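# Store lamp-lit kits in drawers, then return one

## Task

Several kits sit on the tray, and some or all of them have a lit lamp beside them, each lamp a distinct colour. Move every kit with a lit lamp into a drawer that started out empty, using a separate drawer for each kit, and close all drawers completely; kits with unlit lamps stay on the tray. After a short delay the signal tower shows one of the lamp colours: return the kit whose lamp had that colour to the tray, and no other kit, then close all drawers completely again. The final state must hold without the robot supporting anything, and the grippers must be released and moved away at the end.

## Robot and tools

ROBOT. Two arms, left_arm and right_arm, each ending in a parallel two-finger gripper. The fingers point along the gripper's own +z axis and open and close along its y axis. Cameras: cam_high (overhead view) plus cam_left_wrist and cam_right_wrist, each 504x504, returned in that order.

SCENE FRAME. Result state lines give each gripper's position in metres and orientation as quaternion wxyz in one shared frame: origin on the table top midway between the arms, +z up, +x out across the table, left_arm on the +y side. The arm names do not correspond to image sides. Reported hand positions can be slightly off, especially when reaching far. end_effector_position is the point between the pads when closed; closed fingertips extend about 33 mm past it, open ones about 9 mm. Closing pushes the tips about 24 mm further out, so keep that clearance above surfaces.

ROW FORMAT. Every motion command is one row of 18 numbers covering both arms, even if one arm stays put: left dx, dy, dz, rx, ry, rz, left gripper position, force_limit, speed, then the same nine for the right arm. dx..rz are an offset, not a pose: expressed in that gripper's own axes and measured from its pose at the start of the action (for a call's first action, the last pose reported in this scene). Scale: 1.0 equals 0.6 m of translation or 180 degrees; rx, ry, rz form a single rotation vector. All values lie in [-1, 1]. Gripper position: +1 fully open (140 mm), about -0.8 pads touching, -1 closes until blocked. force_limit -1/0/+1 gives roughly 14/60/107 N on parts up to 40 mm wide. speed -1/0/+1 gives roughly 30/140/250 mm/s of gap change. To keep a gripper as it is, resend its last three numbers; a 0 is itself a command. For an arm meant to stay still, send the offset back to its wanted pose in the first call of a reply and zeros afterwards.

execute_actions(actions): a list of actions; each action is a table of up to 15 rows, one row per control step of 1/30 s. A short table repeats its final row until 15 steps are done. Every row is measured from the action's start pose, not the previous row. An empty list just returns state and images. Per step, the commanded pose is clipped to within 70 mm and 16 degrees of the measured pose, so far targets need several actions; after an action the arm continues at most to its last clipped pose. Position wins over orientation when both cannot be met.

move(target, speed, blocking): target is one 18-number row as above, offsets from the pose in the latest result that shows one. Each gripper travels a straight line; all paths finish together, lasting 0.5 to 10 s (cut off at 10 s). speed is the path top speed in m/s, 0.002 to 0.5, default 0.25; rotation is capped at twice that in rad/s. Gripper numbers are applied at the start. Paths ignore obstacles and the other arm; the hand can lag, stray, or overshoot the speed near full reach. Faster motion and targets deeper past a contact mean harder hits. blocking=false returns after 0.5 s while motion continues; then call wait or stop before any new execute_actions or move.

wait(seconds): 0 to 10; lets the scene run with last commands held, returning early if a running move ends.

stop(): brakes a running move; needs room to stop, more at speed. Fingers keep moving.

zoom_image(camera, region): camera is cam_high, cam_left_wrist or cam_right_wrist; region [x0, y0, x1, y1] in image pixels from the top-left, at most 504 by 504.

finished_scene(scene): ends the current scene, given its number, after the last command has been held; irreversible. Its result reports success and gives the next task.

READING RESULTS. The move: line tells how it ended: done, off_target, moving, held (a check blocked the last step) or fault, plus limits (paced: pose clipped; held: some steps blocked, after which motion can jump faster than speed). Only one arm named means the other finished. Distances to each pose are listed. Hand target lines show where the controller is heading. pose unreachable means the clearance check altered or blocked that arm's command. Step readings (execute_actions only) list positions; HELD marks held-back steps. object_status: 0 moving, 1 blocked while opening, 2 blocked while closing (a grip), 3 at requested position or pads met (thin items may still be held). Confirm a grip by 2 after sending -1. position_measured is in counts, 3 fully open to 230 pads closed, not linear. To squeeze harder while gripping, raise force_limit and change position between -1 and -0.98. Joint torques and external torque estimates are noisy, include friction and held weight.

AVOID. Dropping or knocking anything off the table fails the task. Parts may be tugged or nudged briefly; grip firmly. Don't let the arms collide or press on each other. Load limits (N m): waist 20, shoulder 20, upper arm roll 18, elbow 18, forearm roll 12, wrist pitch 12, wrist roll 12, held weight included; exceeding one freezes that arm for 10 s and drops the rest of the call. Holding loads heats motors; a MOTOR HOT warning precedes an OVER-TEMPERATURE FAULT that brakes the arm until cool. Joint ranges (rad): waist ±2.744, shoulder ±1.784, upper arm roll ±2.901, elbow -3.042 to -0.152, forearm roll ±2.807, wrist pitch 0.544 to 4.517, wrist roll ±3.016. Move gently and smoothly; avoid slams and hard pushes on drawers.

Each tool is called after "Request:" as name(argument=value, ...), one argument or row to a line, values as JSON.

## Session

Request:
execute_actions(
  actions=[],
)

Scene clock: 0.00 s.
left_arm: end_effector_position=(+0.3107, +0.4379, +0.1635) position_measured=3 object_status=3 end_effector_quat_wxyz=(-0.143, +0.647, -0.609, -0.436) | right_arm: end_effector_position=(+0.6259, -0.7987, +0.1506) position_measured=3 object_status=3 end_effector_quat_wxyz=(+0.054, -0.323, +0.718, -0.614)
Joint positions: left_arm=[-0.089  0.153 -0.089 -2.229  0.607  1.578 -0.645] | right_arm=[-0.443  0.455 -0.014 -2.113 -2.181  2.202  2.334]
Joint velocities: left_arm=[ 0.     0.    -0.001 -0.    -0.001 -0.001 -0.   ] | right_arm=[ 0.     0.     0.    -0.001  0.001 -0.001  0.001]
Joint torques (N m, as the joint torque sensors report them, + toward a larger angle): no reading
External joint torques (N m, as the arm's controller estimates them; a push from outside toward a larger angle lowers the number): no reading
Hand target (left_arm): +0.311, +0.438, +0.163; -0.143, +0.647, -0.609, -0.436
Hand target (right_arm): +0.626, -0.799, +0.151; +0.054, -0.323, +0.718, -0.614

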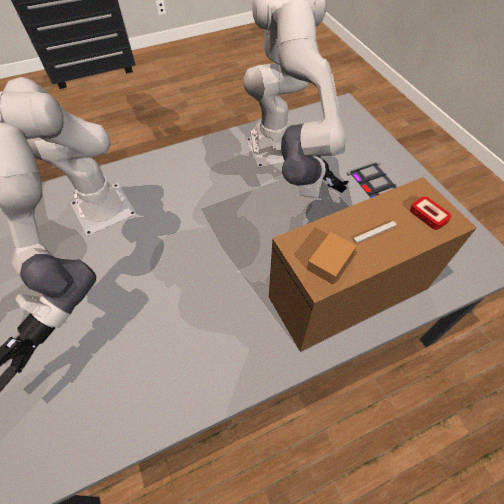

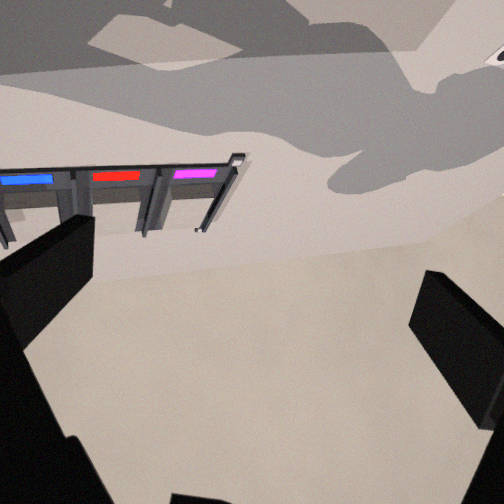

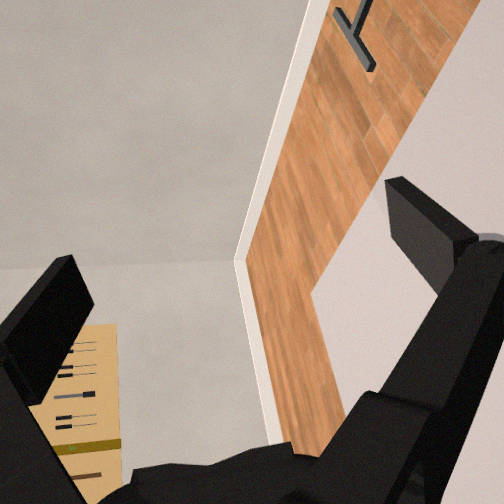

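Request:
zoom_image(
  camera="cam_high",
  region=[240, 110, 490, 360],
)

Request:
zoom_image(
  camera="cam_left_wrist",
  region=[0, 120, 260, 280],
)

Request:
zoom_image(
  camera="cam_high",
  region=[340, 150, 420, 210],
)

Region (240, 110, 490, 360) of cam_high's 504x504 image, scaled by 2.016, with more detail than that image has.

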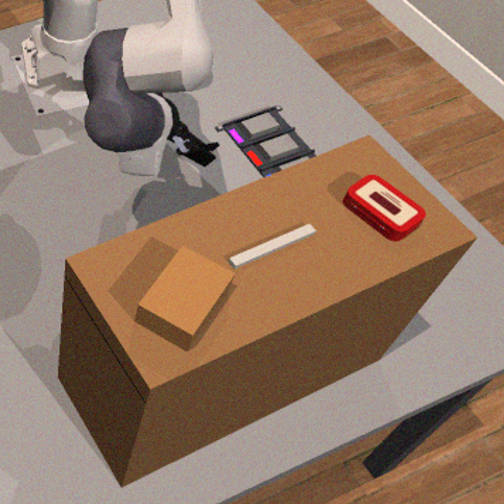

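Region (0, 120, 260, 280) of cam_left_wrist's 504x504 image, scaled by 1.938, with more detail than that image has; it fills the top 310 rows of this view, and the rest is white.

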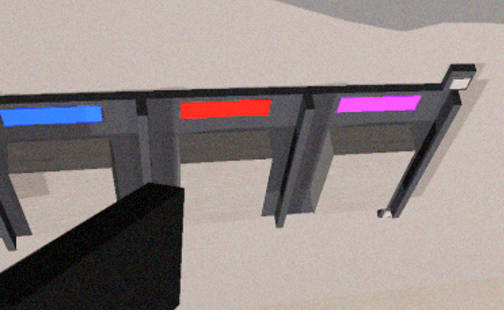

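Region (340, 150, 420, 210) of cam_high's 504x504 image, scaled by 6.300, with more detail than that image has; it fills the top 378 rows of this view, and the rest is white.

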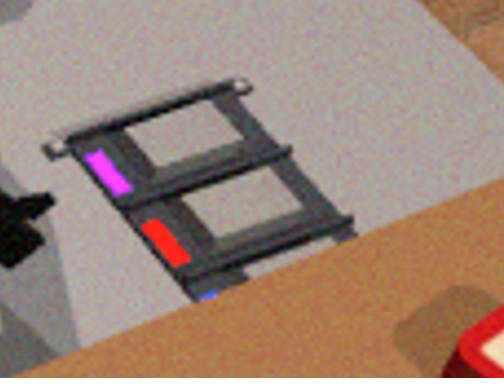

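Request:
move(
  target=[-0.44,-0.017,0.005,0.137,0.271,0.018,1,0,0,-0.132,-0.082,-0.905,0.14,-0.458,0.028,1,0,0],
)

Scene clock: 20.10 s.
left_arm: end_effector_position=(+0.3447, +0.6253, +0.3496) position_measured=3 object_status=3 end_effector_quat_wxyz=(+0.004, +0.714, -0.700, -0.009) | right_arm: end_effector_position=(+0.4500, -0.3023, +0.2995) position_measured=3 object_status=3 end_effector_quat_wxyz=(-0.488, +0.565, -0.503, +0.436)
Joint positions: left_arm=[-0.116 -0.349  0.692 -2.009  0.236  1.717  0.354] | right_arm=[ 0.052 -0.795  0.158 -3.054 -2.799  2.59   2.986]
Joint velocities: left_arm=[ 0.     0.    -0.001 -0.    -0.    -0.001  0.012] | right_arm=[ 0.072  0.    -0.114 -0.001 -0.     0.007 -0.058]
Joint torques (N m, as the joint torque sensors report them, + toward a larger angle): left_arm=[ -1.18 -12.09  -7.66  24.12  -0.18   2.03   0.25] | right_arm=[ 0.   -2.92 -1.49 20.92 -1.55 -1.89 -0.39]
External joint torques (N m, as the arm's controller estimates them; a push from outside toward a larger angle lowers the number): left_arm=[-1.21  0.1  -0.56  0.46 -0.99 -0.4   0.25] | right_arm=[ 0.2  -0.26 -0.39 -0.77 -0.99  0.09 -0.34]
Hand target (left_arm): +0.345, +0.624, +0.350; +0.006, +0.711, -0.703, -0.008
Hand target (right_arm): +0.449, -0.302, +0.298; -0.483, +0.572, -0.497, +0.439
Off the commanded pose (left_arm): 0.011 m, 2 deg.
Off the commanded pose (right_arm): 0.004 m, 21 deg; orientation clipped at the last step of the last action.
joint sent to its limit (right arm) — the command would take joint 4 (elbow) past its lower limit and joint 5 (forearm roll) past its lower limit, so those joints were sent only as far as their limits.
move: off_target (left_arm, right_arm); limits=paced

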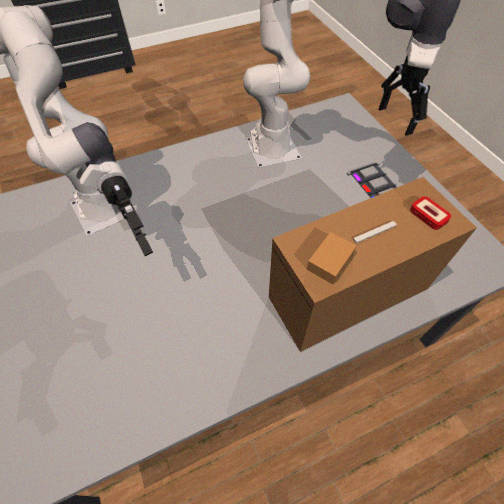

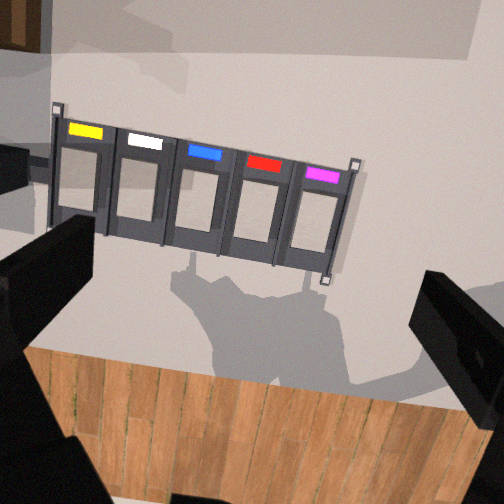

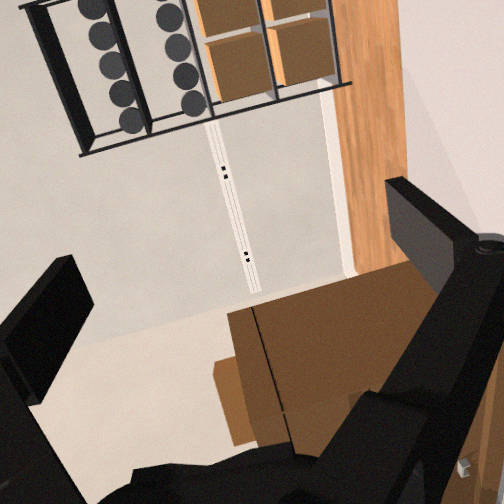

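Request:
zoom_image(
  camera="cam_left_wrist",
  region=[0, 90, 200, 250],
)

Request:
zoom_image(
  camera="cam_left_wrist",
  region=[180, 130, 380, 300],
)

Region (0, 90, 200, 250) of cam_left_wrist's 504x504 image, scaled by 2.520, with more detail than that image has; it fills the top 403 rows of this view, and the rest is white.

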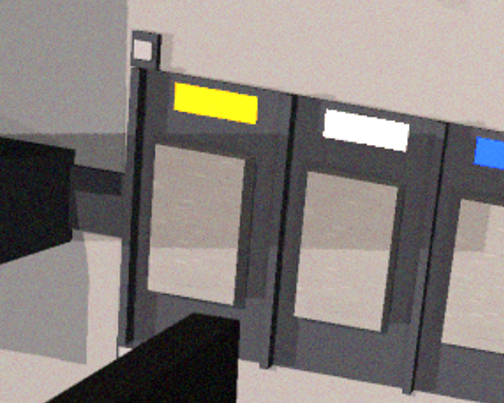

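Region (180, 130, 380, 300) of cam_left_wrist's 504x504 image, scaled by 2.520, with more detail than that image has; it fills the top 428 rows of this view, and the rest is white.

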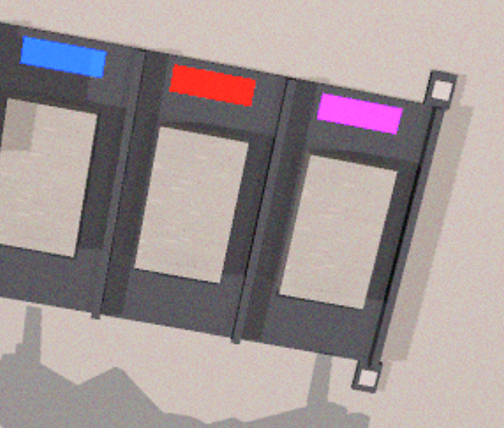

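Request:
move(
  target=[0.875,-0.058,0.167,0.333,0,0,1,0,0,0.59,-0.095,0,0,-0.5,0,1,0,0],
)

Scene clock: 40.73 s.
left_arm: end_effector_position=(+0.3838, +0.0892, +0.2461) position_measured=3 object_status=3 end_effector_quat_wxyz=(-0.347, +0.616, -0.618, +0.343) | right_arm: end_effector_position=(+0.5043, -0.6433, +0.3724) position_measured=3 object_status=3 end_effector_quat_wxyz=(+0.707, -0.635, +0.267, -0.159)
Joint positions: left_arm=[ 0.422 -0.927 -1.29  -2.908 -0.234  3.161 -0.889] | right_arm=[ 1.448 -1.383 -1.798 -1.179 -2.8    4.507  1.6  ]
Joint velocities: left_arm=[ 0.001 -0.001 -0.002  0.    -0.012  0.    -0.018] | right_arm=[-0.    -0.002  0.001  0.001 -0.001  0.    -0.007]
Joint torques (N m, as the joint torque sensors report them, + toward a larger angle): left_arm=[ 1.34  3.84 14.19 13.72 -2.45  2.84 -0.11] | right_arm=[-0.41 42.43 25.81  6.17  2.24  0.47 -0.28]
External joint torques (N m, as the arm's controller estimates them; a push from outside toward a larger angle lowers the number): left_arm=[ 1.38 -2.5  -1.68  0.99 -1.15  0.24 -0.07] | right_arm=[-0.39 -2.13  2.45  0.85 -0.65  0.24 -0.22]
Hand target (left_arm): +0.385, +0.088, +0.248; -0.346, +0.619, -0.613, +0.348
Hand target (right_arm): +0.504, -0.644, +0.373; +0.706, -0.637, +0.263, -0.163
Off the commanded pose (left_arm): 0.013 m, 1 deg.
Off the commanded pose (right_arm): 0.019 m, 42 deg; orientation clipped at the last step of the last action.
joint sent to its limit (right arm) — the command would take joint 5 (forearm roll) past its lower limit and joint 6 (wrist pitch) past its upper limit, so those joints were sent only as far as their limits.
move: off_target (left_arm, right_arm); limits=paced

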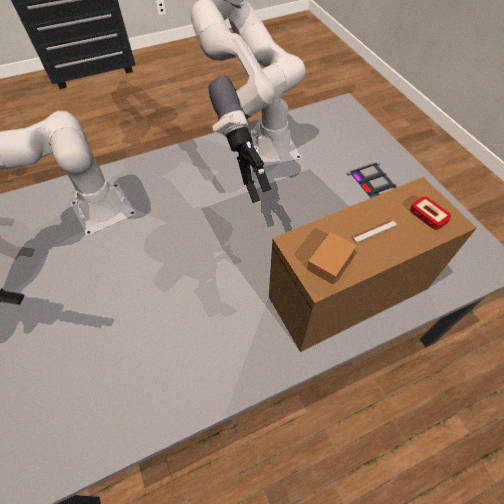

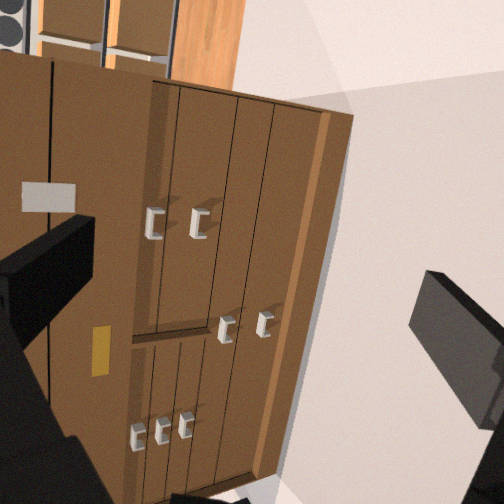

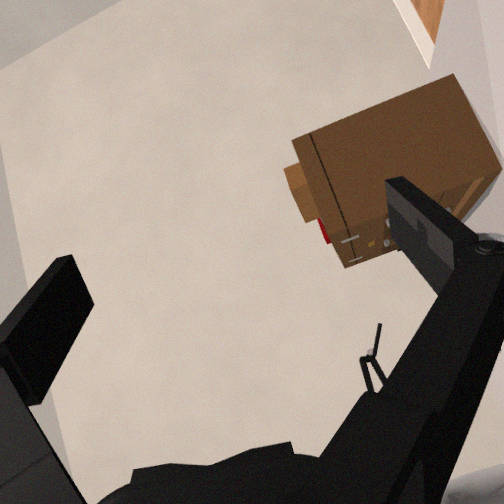

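Request:
move(
  target=[0,0,0,0,0,0,1,0,0,-0.235,0.17,0.2,0.012,0.303,-0.06,1,0,0],
)

Request:
zoom_image(
  camera="cam_left_wrist",
  region=[110, 70, 360, 320],
)

Request:
zoom_image(
  camera="cam_left_wrist",
  region=[100, 290, 314, 504],
)

Scene clock: 66.67 s.
left_arm: end_effector_position=(+0.3839, +0.0890, +0.2464) position_measured=3 object_status=3 end_effector_quat_wxyz=(-0.346, +0.618, -0.616, +0.345) | right_arm: end_effector_position=(+0.4417, -0.4657, +0.3215) position_measured=3 object_status=3 end_effector_quat_wxyz=(+0.591, -0.536, +0.469, -0.379)
Joint positions: left_arm=[ 0.423 -0.927 -1.29  -2.908 -0.235  3.161 -0.893] | right_arm=[ 0.444 -1.621 -1.763 -2.833 -2.8    3.132  1.18 ]
Joint velocities: left_arm=[ 0.     0.     0.     0.002 -0.002  0.001 -0.   ] | right_arm=[-0.001  0.001  0.001  0.002  0.     0.001 -0.001]
Joint torques (N m, as the joint torque sensors report them, + toward a larger angle): left_arm=[ 0.01  5.24 16.5  12.22 -0.71  2.55  0.21] | right_arm=[ 0.35 13.54 20.2  -4.24  2.48  1.37  0.11]
External joint torques (N m, as the arm's controller estimates them; a push from outside toward a larger angle lowers the number): left_arm=[ 0.02 -1.12  0.6  -0.55  0.59 -0.06  0.26] | right_arm=[ 0.4   0.65  2.54  0.32 -0.04  0.11  0.17]
Hand target (left_arm): +0.384, +0.089, +0.246; -0.347, +0.616, -0.618, +0.344
Hand target (right_arm): +0.442, -0.466, +0.322; +0.590, -0.537, +0.469, -0.379
Off the commanded pose (left_arm): 0.000 m, 0 deg.
Off the commanded pose (right_arm): 0.024 m, 18 deg; orientation clipped at the last step of the last action.
move: held (right_arm); limits=paced,held; held on 16 of 68 steps (right_arm), including the last (right_arm)
pose unreachable (right arm): on one or more control steps of this call, first in action 0 (counted from 0), this arm could not follow its commanded pose, so it was not sent that pose on those steps. On the call's last step it was still not sent that pose. It may still have moved: this result reports where it is.
cause: the commanded pose would bring two parts of the arm too close to each other (joints 2 (shoulder) to 6 (wrist pitch) lie between them).

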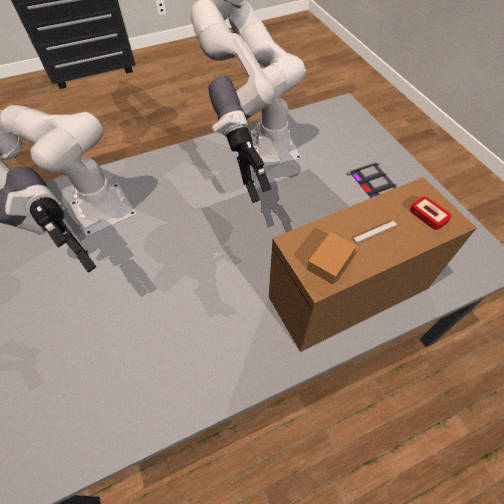

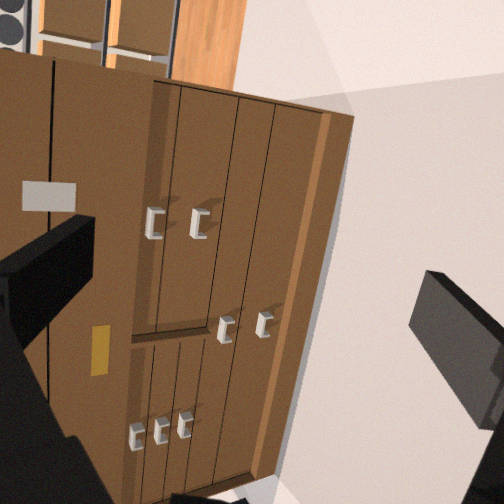

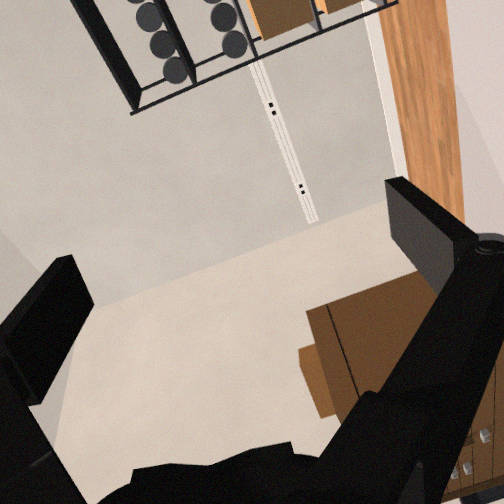

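Region (110, 70, 360, 320) of cam_left_wrist's 504x504 image, scaled by 2.016, with more detail than that image has.

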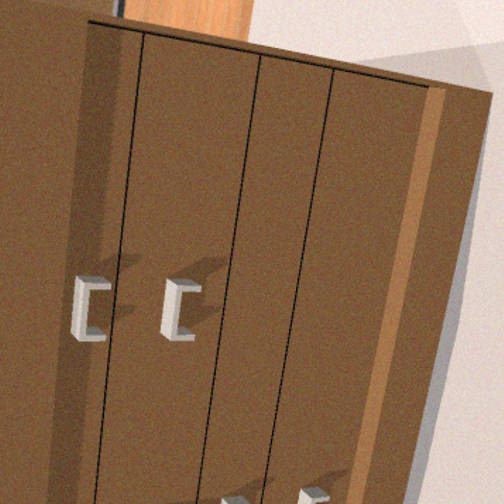

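Region (100, 290, 314, 504) of cam_left_wrist's 504x504 image, scaled by 2.355, with more detail than that image has.

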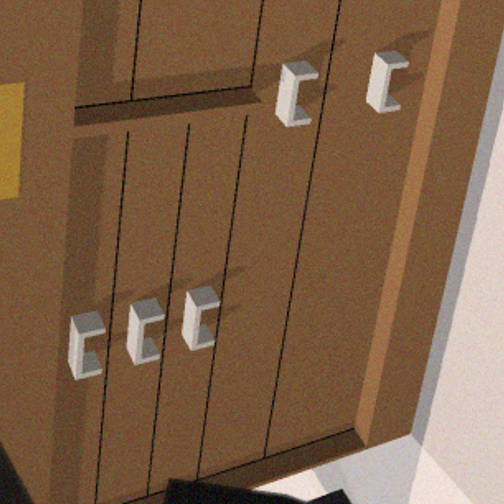

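Request:
move(
  target=[-0.1,-0.03,0.177,0.1,0,0,1,0,0,0,0,0,0,0,0,1,0,0],
)

Request:
zoom_image(
  camera="cam_left_wrist",
  region=[90, 100, 430, 440],
)

Scene clock: 73.20 s.
left_arm: end_effector_position=(+0.4849, +0.1505, +0.2001) position_measured=3 object_status=3 end_effector_quat_wxyz=(-0.433, +0.562, -0.556, +0.433) | right_arm: end_effector_position=(+0.4418, -0.4659, +0.3215) position_measured=3 object_status=3 end_effector_quat_wxyz=(+0.591, -0.536, +0.469, -0.379)
Joint positions: left_arm=[ 1.193 -1.146 -1.904 -2.835 -0.387  3.854 -1.093] | right_arm=[ 0.444 -1.62  -1.763 -2.833 -2.8    3.133  1.18 ]
Joint velocities: left_arm=[ 0.002 -0.001 -0.002  0.002 -0.003  0.012 -0.01 ] | right_arm=[-0.001 -0.001 -0.    -0.001  0.     0.001  0.002]
Joint torques (N m, as the joint torque sensors report them, + toward a larger angle): left_arm=[ 1.85 15.81 17.88  2.41 -3.84  2.08 -0.12] | right_arm=[-0.58 12.51 18.82 -5.63  2.42  1.13  0.05]
External joint torques (N m, as the arm's controller estimates them; a push from outside toward a larger angle lowers the number): left_arm=[ 1.85 -1.63 -2.12  1.56 -0.98  0.38 -0.07] | right_arm=[-0.58 -0.34  1.17 -1.01 -0.1  -0.14  0.1 ]
Hand target (left_arm): +0.485, +0.149, +0.201; -0.431, +0.563, -0.553, +0.438
Hand target (right_arm): +0.442, -0.466, +0.322; +0.591, -0.536, +0.469, -0.379
Off the commanded pose (left_arm): 0.006 m, 1 deg.
Off the commanded pose (right_arm): 0.000 m, 0 deg.
move: off_target (left_arm)

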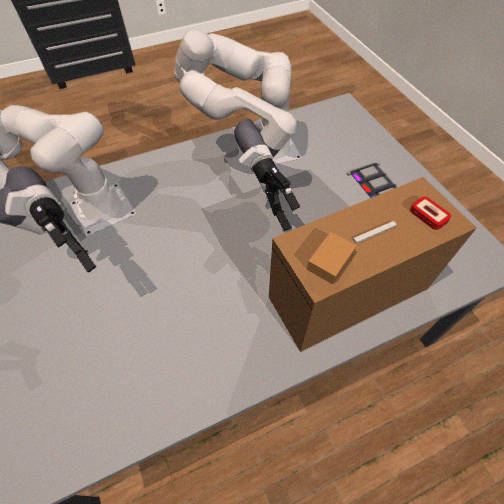

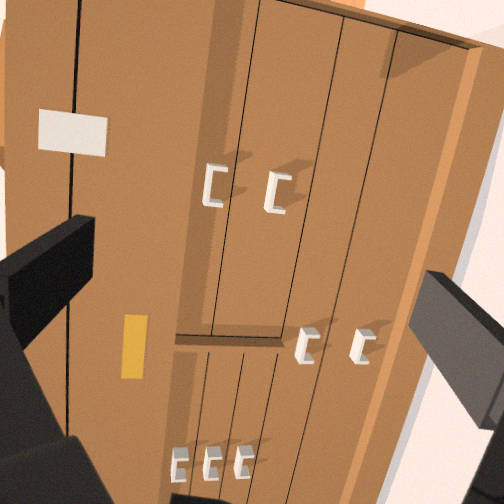

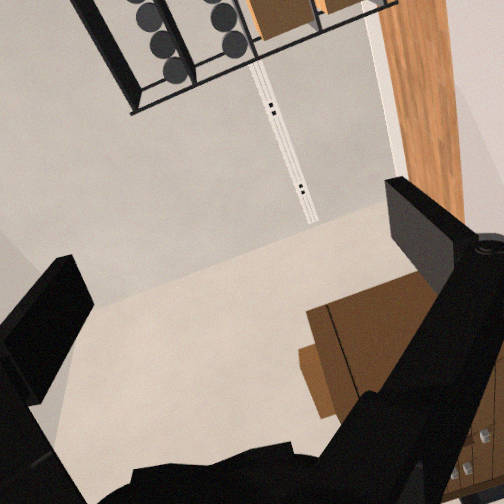

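Region (90, 100, 430, 440) of cam_left_wrist's 504x504 image, scaled by 1.482, with more detail than that image has.

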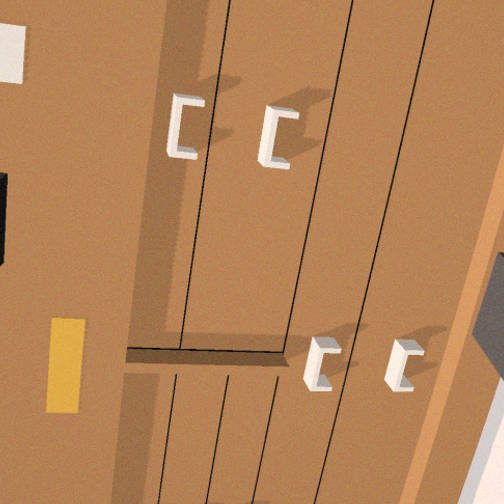

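Request:
move(
  target=[0.013,-0.067,0.026,-0.068,-0.068,-0.496,0.15,0,0,0,0,0,0,0,0,1,0,0],
)

Scene clock: 91.80 s.
left_arm: end_effector_position=(+0.5095, +0.1361, +0.2459) position_measured=110 object_status=3 end_effector_quat_wxyz=(+0.005, +0.863, -0.008, +0.506) | right_arm: end_effector_position=(+0.4418, -0.4659, +0.3215) position_measured=3 object_status=3 end_effector_quat_wxyz=(+0.591, -0.536, +0.469, -0.379)
Joint positions: left_arm=[ 1.187 -0.324 -1.823 -2.633 -0.948  3.691 -1.412] | right_arm=[ 0.444 -1.62  -1.763 -2.833 -2.8    3.133  1.18 ]
Joint velocities: left_arm=[ 0.001  0.002 -0.004 -0.    -0.001  0.008 -0.023] | right_arm=[ 0.     0.001  0.     0.     0.001 -0.     0.001]
Joint torques (N m, as the joint torque sensors report them, + toward a larger angle): left_arm=[ 2.74  7.6   6.94 15.96 -0.27  3.79  0.11] | right_arm=[-0.64 12.41 18.71 -5.47  2.47  1.15  0.02]
External joint torques (N m, as the arm's controller estimates them; a push from outside toward a larger angle lowers the number): left_arm=[ 2.75 -0.95 -0.89  1.2  -1.16  0.47  0.09] | right_arm=[-0.68 -0.45  1.05 -0.83 -0.04 -0.11  0.07]
Hand target (left_arm): +0.510, +0.137, +0.248; +0.008, +0.862, -0.000, +0.507
Hand target (right_arm): +0.442, -0.466, +0.321; +0.591, -0.536, +0.469, -0.379
Off the commanded pose (left_arm): 0.013 m, 2 deg.
Off the commanded pose (right_arm): 0.000 m, 0 deg.
move: off_target (left_arm)

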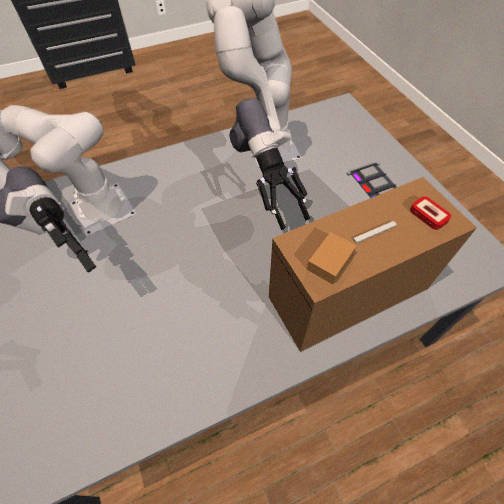

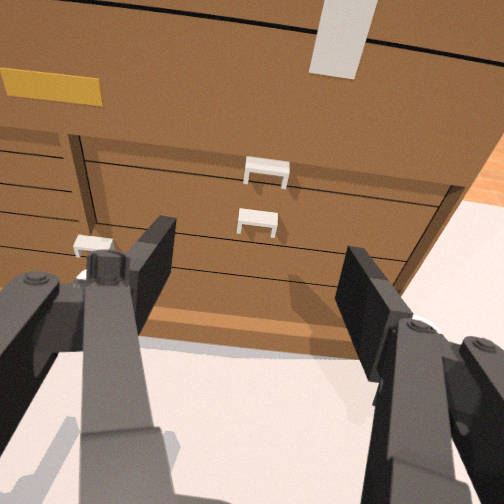

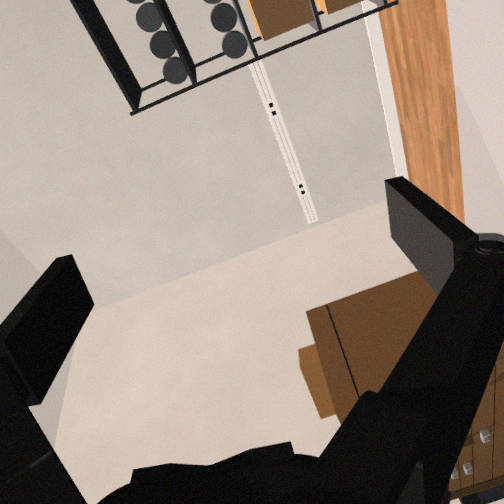

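Request:
move(
  target=[0.023,0,0.122,0,0,0,-0.05,0,0,0,0,0,0,0,0,1,0,0],
  speed=0.1,
)

Scene clock: 96.83 s.
left_arm: end_effector_position=(+0.5795, +0.1389, +0.2220) position_measured=135 object_status=3 end_effector_quat_wxyz=(+0.000, +0.864, -0.009, +0.504) | right_arm: end_effector_position=(+0.4418, -0.4659, +0.3215) position_measured=3 object_status=3 end_effector_quat_wxyz=(+0.591, -0.536, +0.469, -0.379)
Joint positions: left_arm=[ 1.694 -0.42  -2.162 -2.489 -0.684  3.669 -1.59 ] | right_arm=[ 0.444 -1.62  -1.763 -2.833 -2.8    3.133  1.18 ]
Joint velocities: left_arm=[ 0.021  0.009 -0.026  0.002 -0.001  0.022 -0.018] | right_arm=[-0.001 -0.     0.002  0.     0.001  0.    -0.   ]
Joint torques (N m, as the joint torque sensors report them, + toward a larger angle): left_arm=[ 2.42 19.43  9.22 16.02  1.19  3.9   0.04] | right_arm=[-0.42 12.47 18.68 -5.36  2.47  1.14  0.04]
External joint torques (N m, as the arm's controller estimates them; a push from outside toward a larger angle lowers the number): left_arm=[ 2.64 -1.03 -0.59  0.85  0.82  0.53  0.02] | right_arm=[-0.36 -0.35  1.03 -0.8  -0.05 -0.12  0.1 ]
Hand target (left_arm): +0.581, +0.137, +0.225; +0.004, +0.862, -0.007, +0.507
Hand target (right_arm): +0.442, -0.466, +0.321; +0.591, -0.536, +0.469, -0.379
Off the commanded pose (left_arm): 0.004 m, 1 deg.
Off the commanded pose (right_arm): 0.000 m, 0 deg.
move: off_target (left_arm)

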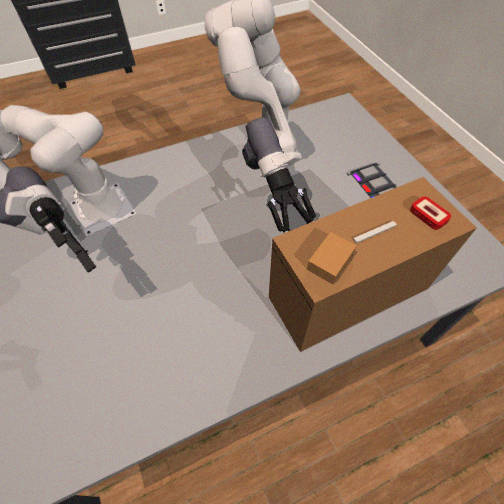

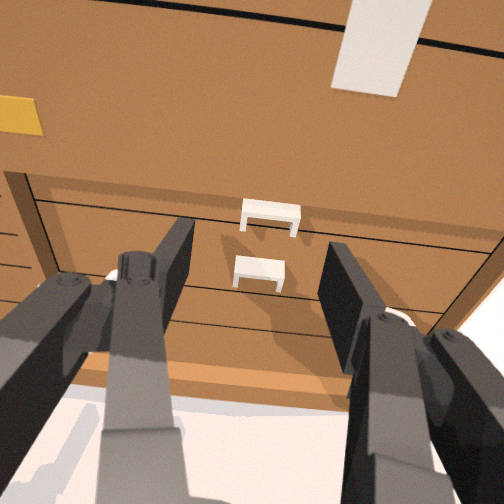

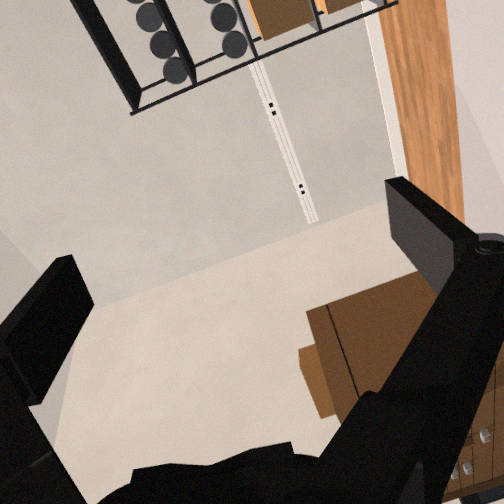

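Request:
move(
  target=[0.0075,0.005,0.072,0,0,0,-0.05,0,0,0,0,0,0,0,0,1,0,0],
  speed=0.05,
)

Request:
move(
  target=[0,0,0,0,0,0,-0.35,0,0,0,0,0,0,0,0,1,0,0],
)

Scene clock: 100.87 s.
left_arm: end_effector_position=(+0.6108, +0.1393, +0.2142) position_measured=135 object_status=3 end_effector_quat_wxyz=(+0.003, +0.855, -0.002, +0.518) | right_arm: end_effector_position=(+0.4418, -0.4659, +0.3215) position_measured=3 object_status=3 end_effector_quat_wxyz=(+0.591, -0.536, +0.469, -0.379)
Joint positions: left_arm=[ 1.887 -0.484 -2.304 -2.409 -0.618  3.71  -1.656] | right_arm=[ 0.444 -1.62  -1.763 -2.833 -2.8    3.133  1.18 ]
Joint velocities: left_arm=[ 0.04   0.008 -0.045  0.    -0.005  0.035 -0.006] | right_arm=[ 0.001 -0.    -0.001 -0.002  0.001  0.001  0.   ]
Joint torques (N m, as the joint torque sensors report them, + toward a larger angle): left_arm=[12.47 14.6  10.52 30.66  5.61 -4.41  0.39] | right_arm=[-0.53 12.51 18.63 -5.47  2.46  1.13  0.03]
External joint torques (N m, as the arm's controller estimates them; a push from outside toward a larger angle lowers the number): left_arm=[ 12.71 -11.35  -0.12  15.63   5.39  -7.78   0.36] | right_arm=[-0.6  -0.34  0.99 -0.73 -0.05 -0.15  0.08]
Hand target (left_arm): +0.618, +0.137, +0.206; -0.000, +0.863, -0.009, +0.505
Hand target (right_arm): +0.442, -0.466, +0.321; +0.591, -0.536, +0.469, -0.379
Off the commanded pose (left_arm): 0.013 m, 2 deg.
Off the commanded pose (right_arm): 0.000 m, 0 deg.
move: off_target (left_arm)

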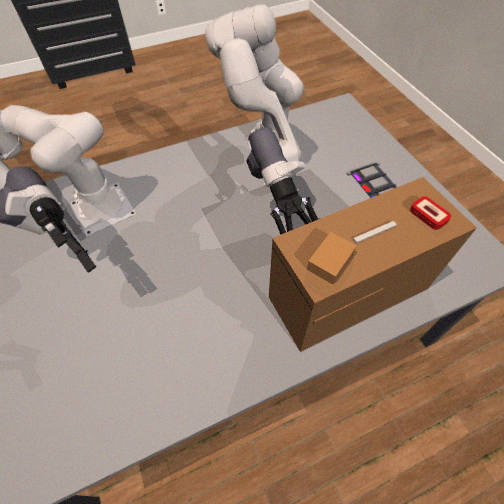

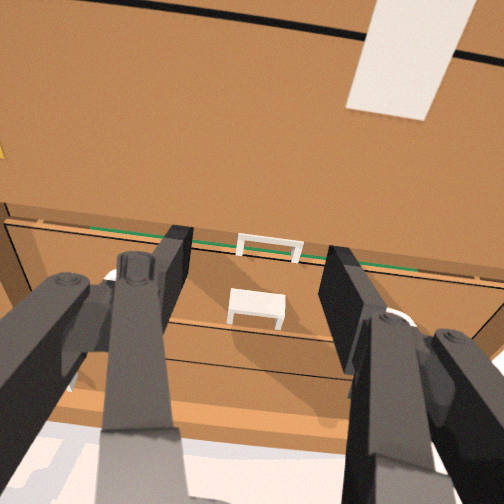

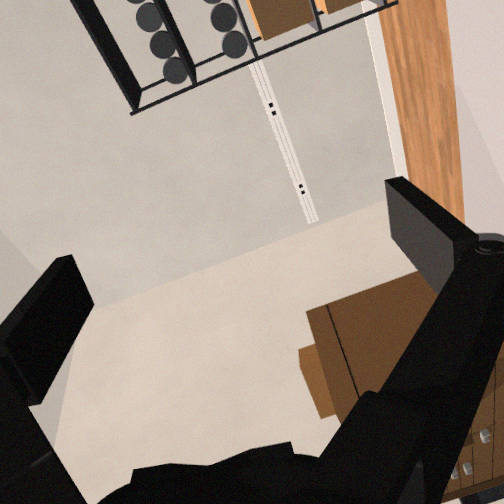

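Scene clock: 101.37 s.
left_arm: end_effector_position=(+0.6057, +0.1411, +0.2148) position_measured=173 object_status=3 end_effector_quat_wxyz=(+0.005, +0.854, +0.004, +0.521) | right_arm: end_effector_position=(+0.4418, -0.4659, +0.3215) position_measured=3 object_status=3 end_effector_quat_wxyz=(+0.591, -0.536, +0.469, -0.379)
Joint positions: left_arm=[ 1.881 -0.477 -2.308 -2.424 -0.631  3.73  -1.66 ] | right_arm=[ 0.444 -1.62  -1.763 -2.833 -2.8    3.133  1.18 ]
Joint velocities: left_arm=[-0.     0.     0.     0.001  0.     0.    -0.002] | right_arm=[ 0.     0.    -0.     0.     0.     0.     0.001]
Joint torques (N m, as the joint torque sensors report them, + toward a larger angle): left_arm=[ 4.81 19.92 10.94 23.14  2.66  0.77  0.53] | right_arm=[-0.45 12.47 18.79 -5.42  2.44  1.13  0.07]
External joint torques (N m, as the arm's controller estimates them; a push from outside toward a larger angle lowers the number): left_arm=[ 4.84 -5.6   0.52  8.43  2.47 -2.54  0.51] | right_arm=[-0.46 -0.4   1.17 -0.8  -0.07 -0.13  0.13]
Hand target (left_arm): +0.611, +0.139, +0.214; +0.003, +0.855, -0.002, +0.518
Hand target (right_arm): +0.442, -0.466, +0.321; +0.591, -0.536, +0.469, -0.379
Off the commanded pose (left_arm): 0.005 m, 1 deg.
Off the commanded pose (right_arm): 0.000 m, 0 deg.
move: off_target (left_arm)

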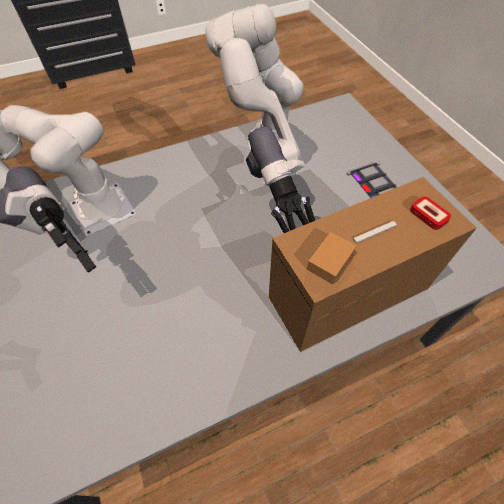

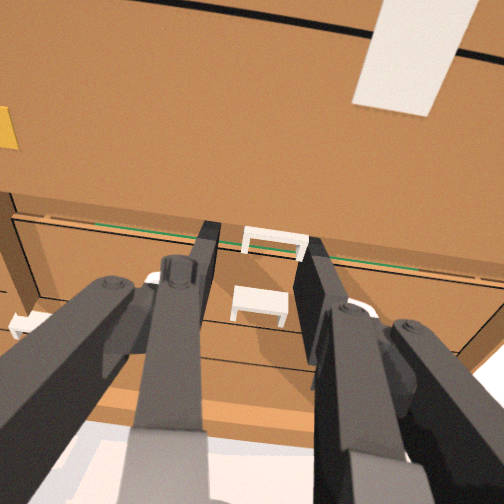

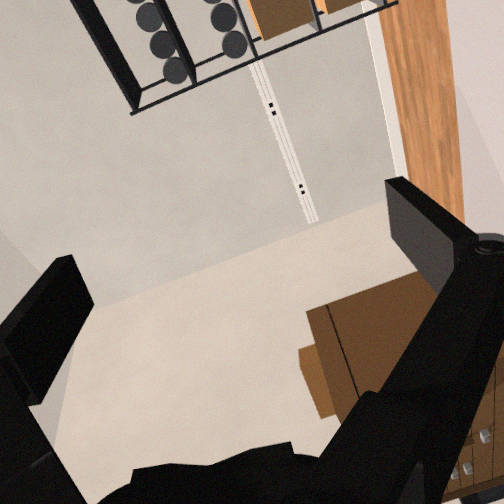

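Request:
move(
  target=[-0.035,0,-0.06,0,0,0,-0.05,0,0,0,0,0,0,0,0,1,0,0],
  speed=0.1,
)

Request:
zoom_image(
  camera="cam_left_wrist",
  region=[0, 150, 504, 420],
)

Scene clock: 111.83 s.
left_arm: end_effector_position=(+0.5645, +0.1384, +0.2108) position_measured=135 object_status=3 end_effector_quat_wxyz=(+0.007, +0.854, +0.004, +0.519) | right_arm: end_effector_position=(+0.4418, -0.4659, +0.3215) position_measured=3 object_status=3 end_effector_quat_wxyz=(+0.591, -0.536, +0.469, -0.379)
Joint positions: left_arm=[ 1.759 -0.426 -2.269 -2.528 -0.703  3.779 -1.638] | right_arm=[ 0.444 -1.62  -1.763 -2.833 -2.8    3.133  1.18 ]
Joint velocities: left_arm=[-0.012  0.     0.012  0.    -0.     0.001  0.004] | right_arm=[ 0.001  0.    -0.001  0.002  0.     0.     0.   ]
Joint torques (N m, as the joint torque sensors report them, + toward a larger angle): left_arm=[-1.82 19.85 10.83 11.88 -0.9   3.68  0.38] | right_arm=[-0.3  12.5  18.74 -5.7   2.45  1.18  0.06]
External joint torques (N m, as the arm's controller estimates them; a push from outside toward a larger angle lowers the number): left_arm=[-1.78 -2.35  1.65 -1.93 -1.15  0.36  0.36] | right_arm=[-0.27 -0.39  1.11 -1.17 -0.06 -0.08  0.12]
Hand target (left_arm): +0.564, +0.140, +0.212; +0.005, +0.854, +0.004, +0.521
Hand target (right_arm): +0.442, -0.466, +0.321; +0.591, -0.536, +0.469, -0.379
Off the commanded pose (left_arm): 0.003 m, 0 deg.
Off the commanded pose (right_arm): 0.000 m, 0 deg.
move: done

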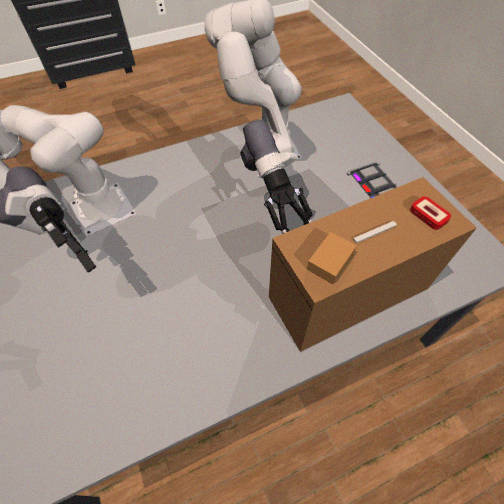

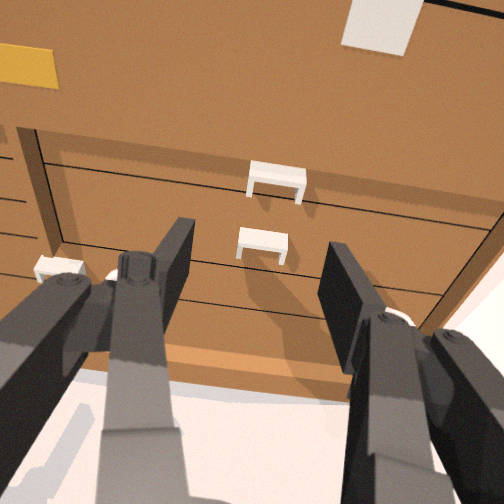

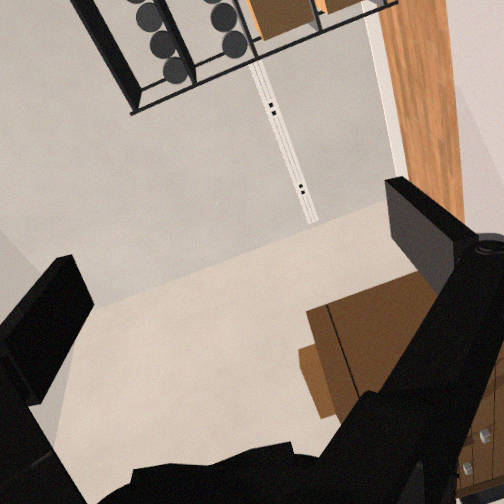

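Region (0, 150, 504, 420) of cam_left_wrist's 504x504 image, scaled by 1.000; it fills the top 270 rows of this view, and the rest is white.

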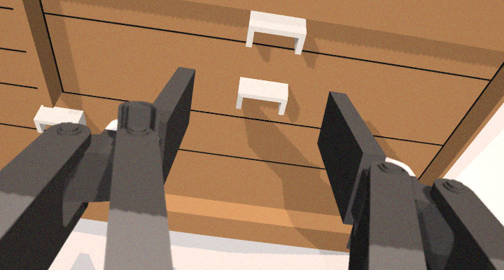

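Request:
move(
  target=[0.017,0.006,0.052,0,0,0,-0.05,0,0,0,0,0,0,0,0,1,0,0],
  speed=0.05,
)

Request:
move(
  target=[0,0,0,0,0,0,-1,0,-0.5,0,0,0,0,0,0,1,0,0],
)

Scene clock: 119.67 s.
left_arm: end_effector_position=(+0.5965, +0.1371, +0.2071) position_measured=135 object_status=3 end_effector_quat_wxyz=(+0.005, +0.854, +0.004, +0.521) | right_arm: end_effector_position=(+0.4418, -0.4659, +0.3215) position_measured=3 object_status=3 end_effector_quat_wxyz=(+0.591, -0.536, +0.469, -0.379)
Joint positions: left_arm=[ 1.872 -0.485 -2.323 -2.441 -0.648  3.749 -1.667] | right_arm=[ 0.444 -1.62  -1.763 -2.833 -2.8    3.133  1.18 ]
Joint velocities: left_arm=[ 0.015  0.    -0.018  0.003 -0.    -0.    -0.004] | right_arm=[ 0.001  0.     0.001 -0.001 -0.    -0.     0.002]
Joint torques (N m, as the joint torque sensors report them, + toward a larger angle): left_arm=[ 1.49 22.95 10.09 14.12  1.02  2.95 -0.08] | right_arm=[-0.43 12.61 18.87 -5.34  2.44  1.13  0.02]
External joint torques (N m, as the arm's controller estimates them; a push from outside toward a larger angle lowers the number): left_arm=[ 1.51 -2.74 -0.36 -0.17  0.87 -0.37 -0.11] | right_arm=[-0.46 -0.26  1.23 -0.76 -0.07 -0.13  0.08]
Hand target (left_arm): +0.597, +0.136, +0.206; +0.007, +0.854, +0.004, +0.520
Hand target (right_arm): +0.442, -0.466, +0.321; +0.591, -0.536, +0.469, -0.379
Off the commanded pose (left_arm): 0.003 m, 0 deg.
Off the commanded pose (right_arm): 0.000 m, 0 deg.
move: done

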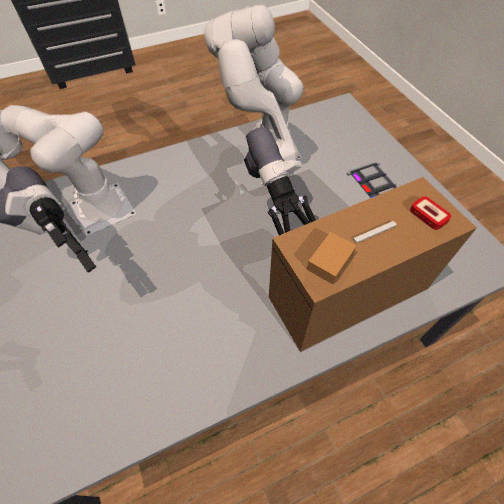

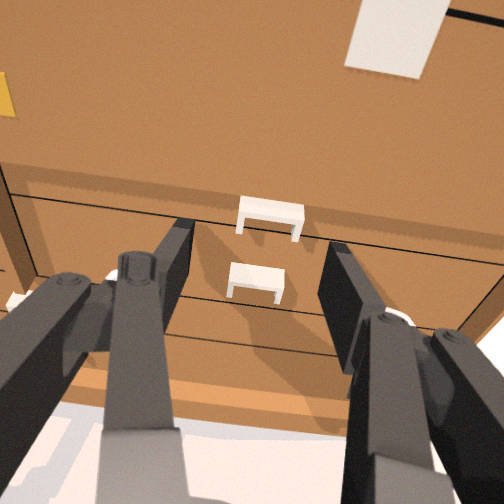

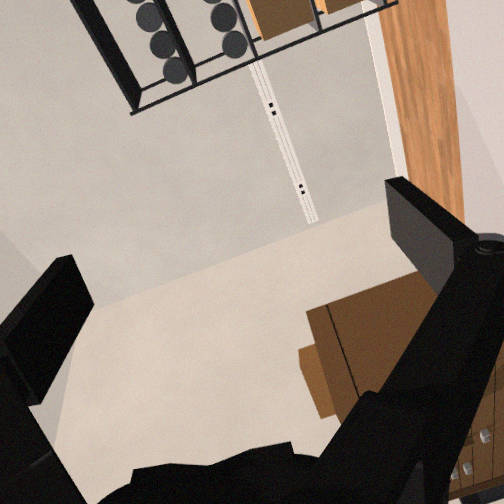

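Scene clock: 120.60 s.
left_arm: end_effector_position=(+0.5963, +0.1382, +0.2060) position_measured=233 object_status=3 end_effector_quat_wxyz=(+0.004, +0.854, +0.004, +0.520) | right_arm: end_effector_position=(+0.4418, -0.4659, +0.3215) position_measured=3 object_status=3 end_effector_quat_wxyz=(+0.591, -0.536, +0.469, -0.379)
Joint positions: left_arm=[ 1.873 -0.485 -2.323 -2.442 -0.648  3.748 -1.667] | right_arm=[ 0.444 -1.62  -1.763 -2.833 -2.8    3.133  1.18 ]
Joint velocities: left_arm=[-0.001 -0.001 -0.001  0.    -0.001 -0.001  0.001] | right_arm=[-0.     0.001  0.    -0.001 -0.     0.    -0.   ]
Joint torques (N m, as the joint torque sensors report them, + toward a larger angle): left_arm=[ 0.4  23.27 10.55 13.77  0.08  3.52  0.18] | right_arm=[-0.49 12.5  18.6  -5.33  2.45  1.14  0.03]
External joint torques (N m, as the arm's controller estimates them; a push from outside toward a larger angle lowers the number): left_arm=[ 0.49 -2.27  0.24 -0.43 -0.08  0.21  0.15] | right_arm=[-0.54 -0.36  0.94 -0.65 -0.05 -0.13  0.09]
Hand target (left_arm): +0.597, +0.137, +0.207; +0.005, +0.854, +0.004, +0.521
Hand target (right_arm): +0.442, -0.466, +0.321; +0.591, -0.536, +0.469, -0.379
Off the commanded pose (left_arm): 0.002 m, 0 deg.
Off the commanded pose (right_arm): 0.000 m, 0 deg.
move: done

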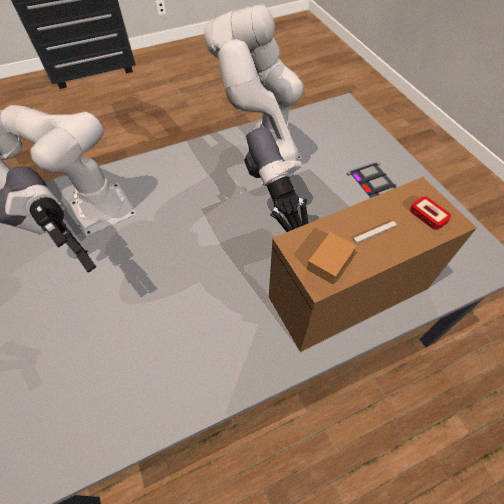

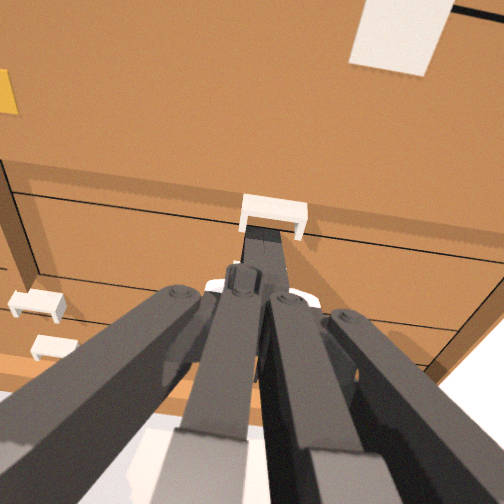

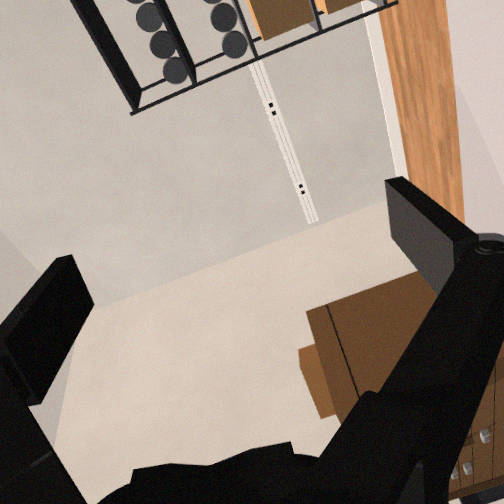

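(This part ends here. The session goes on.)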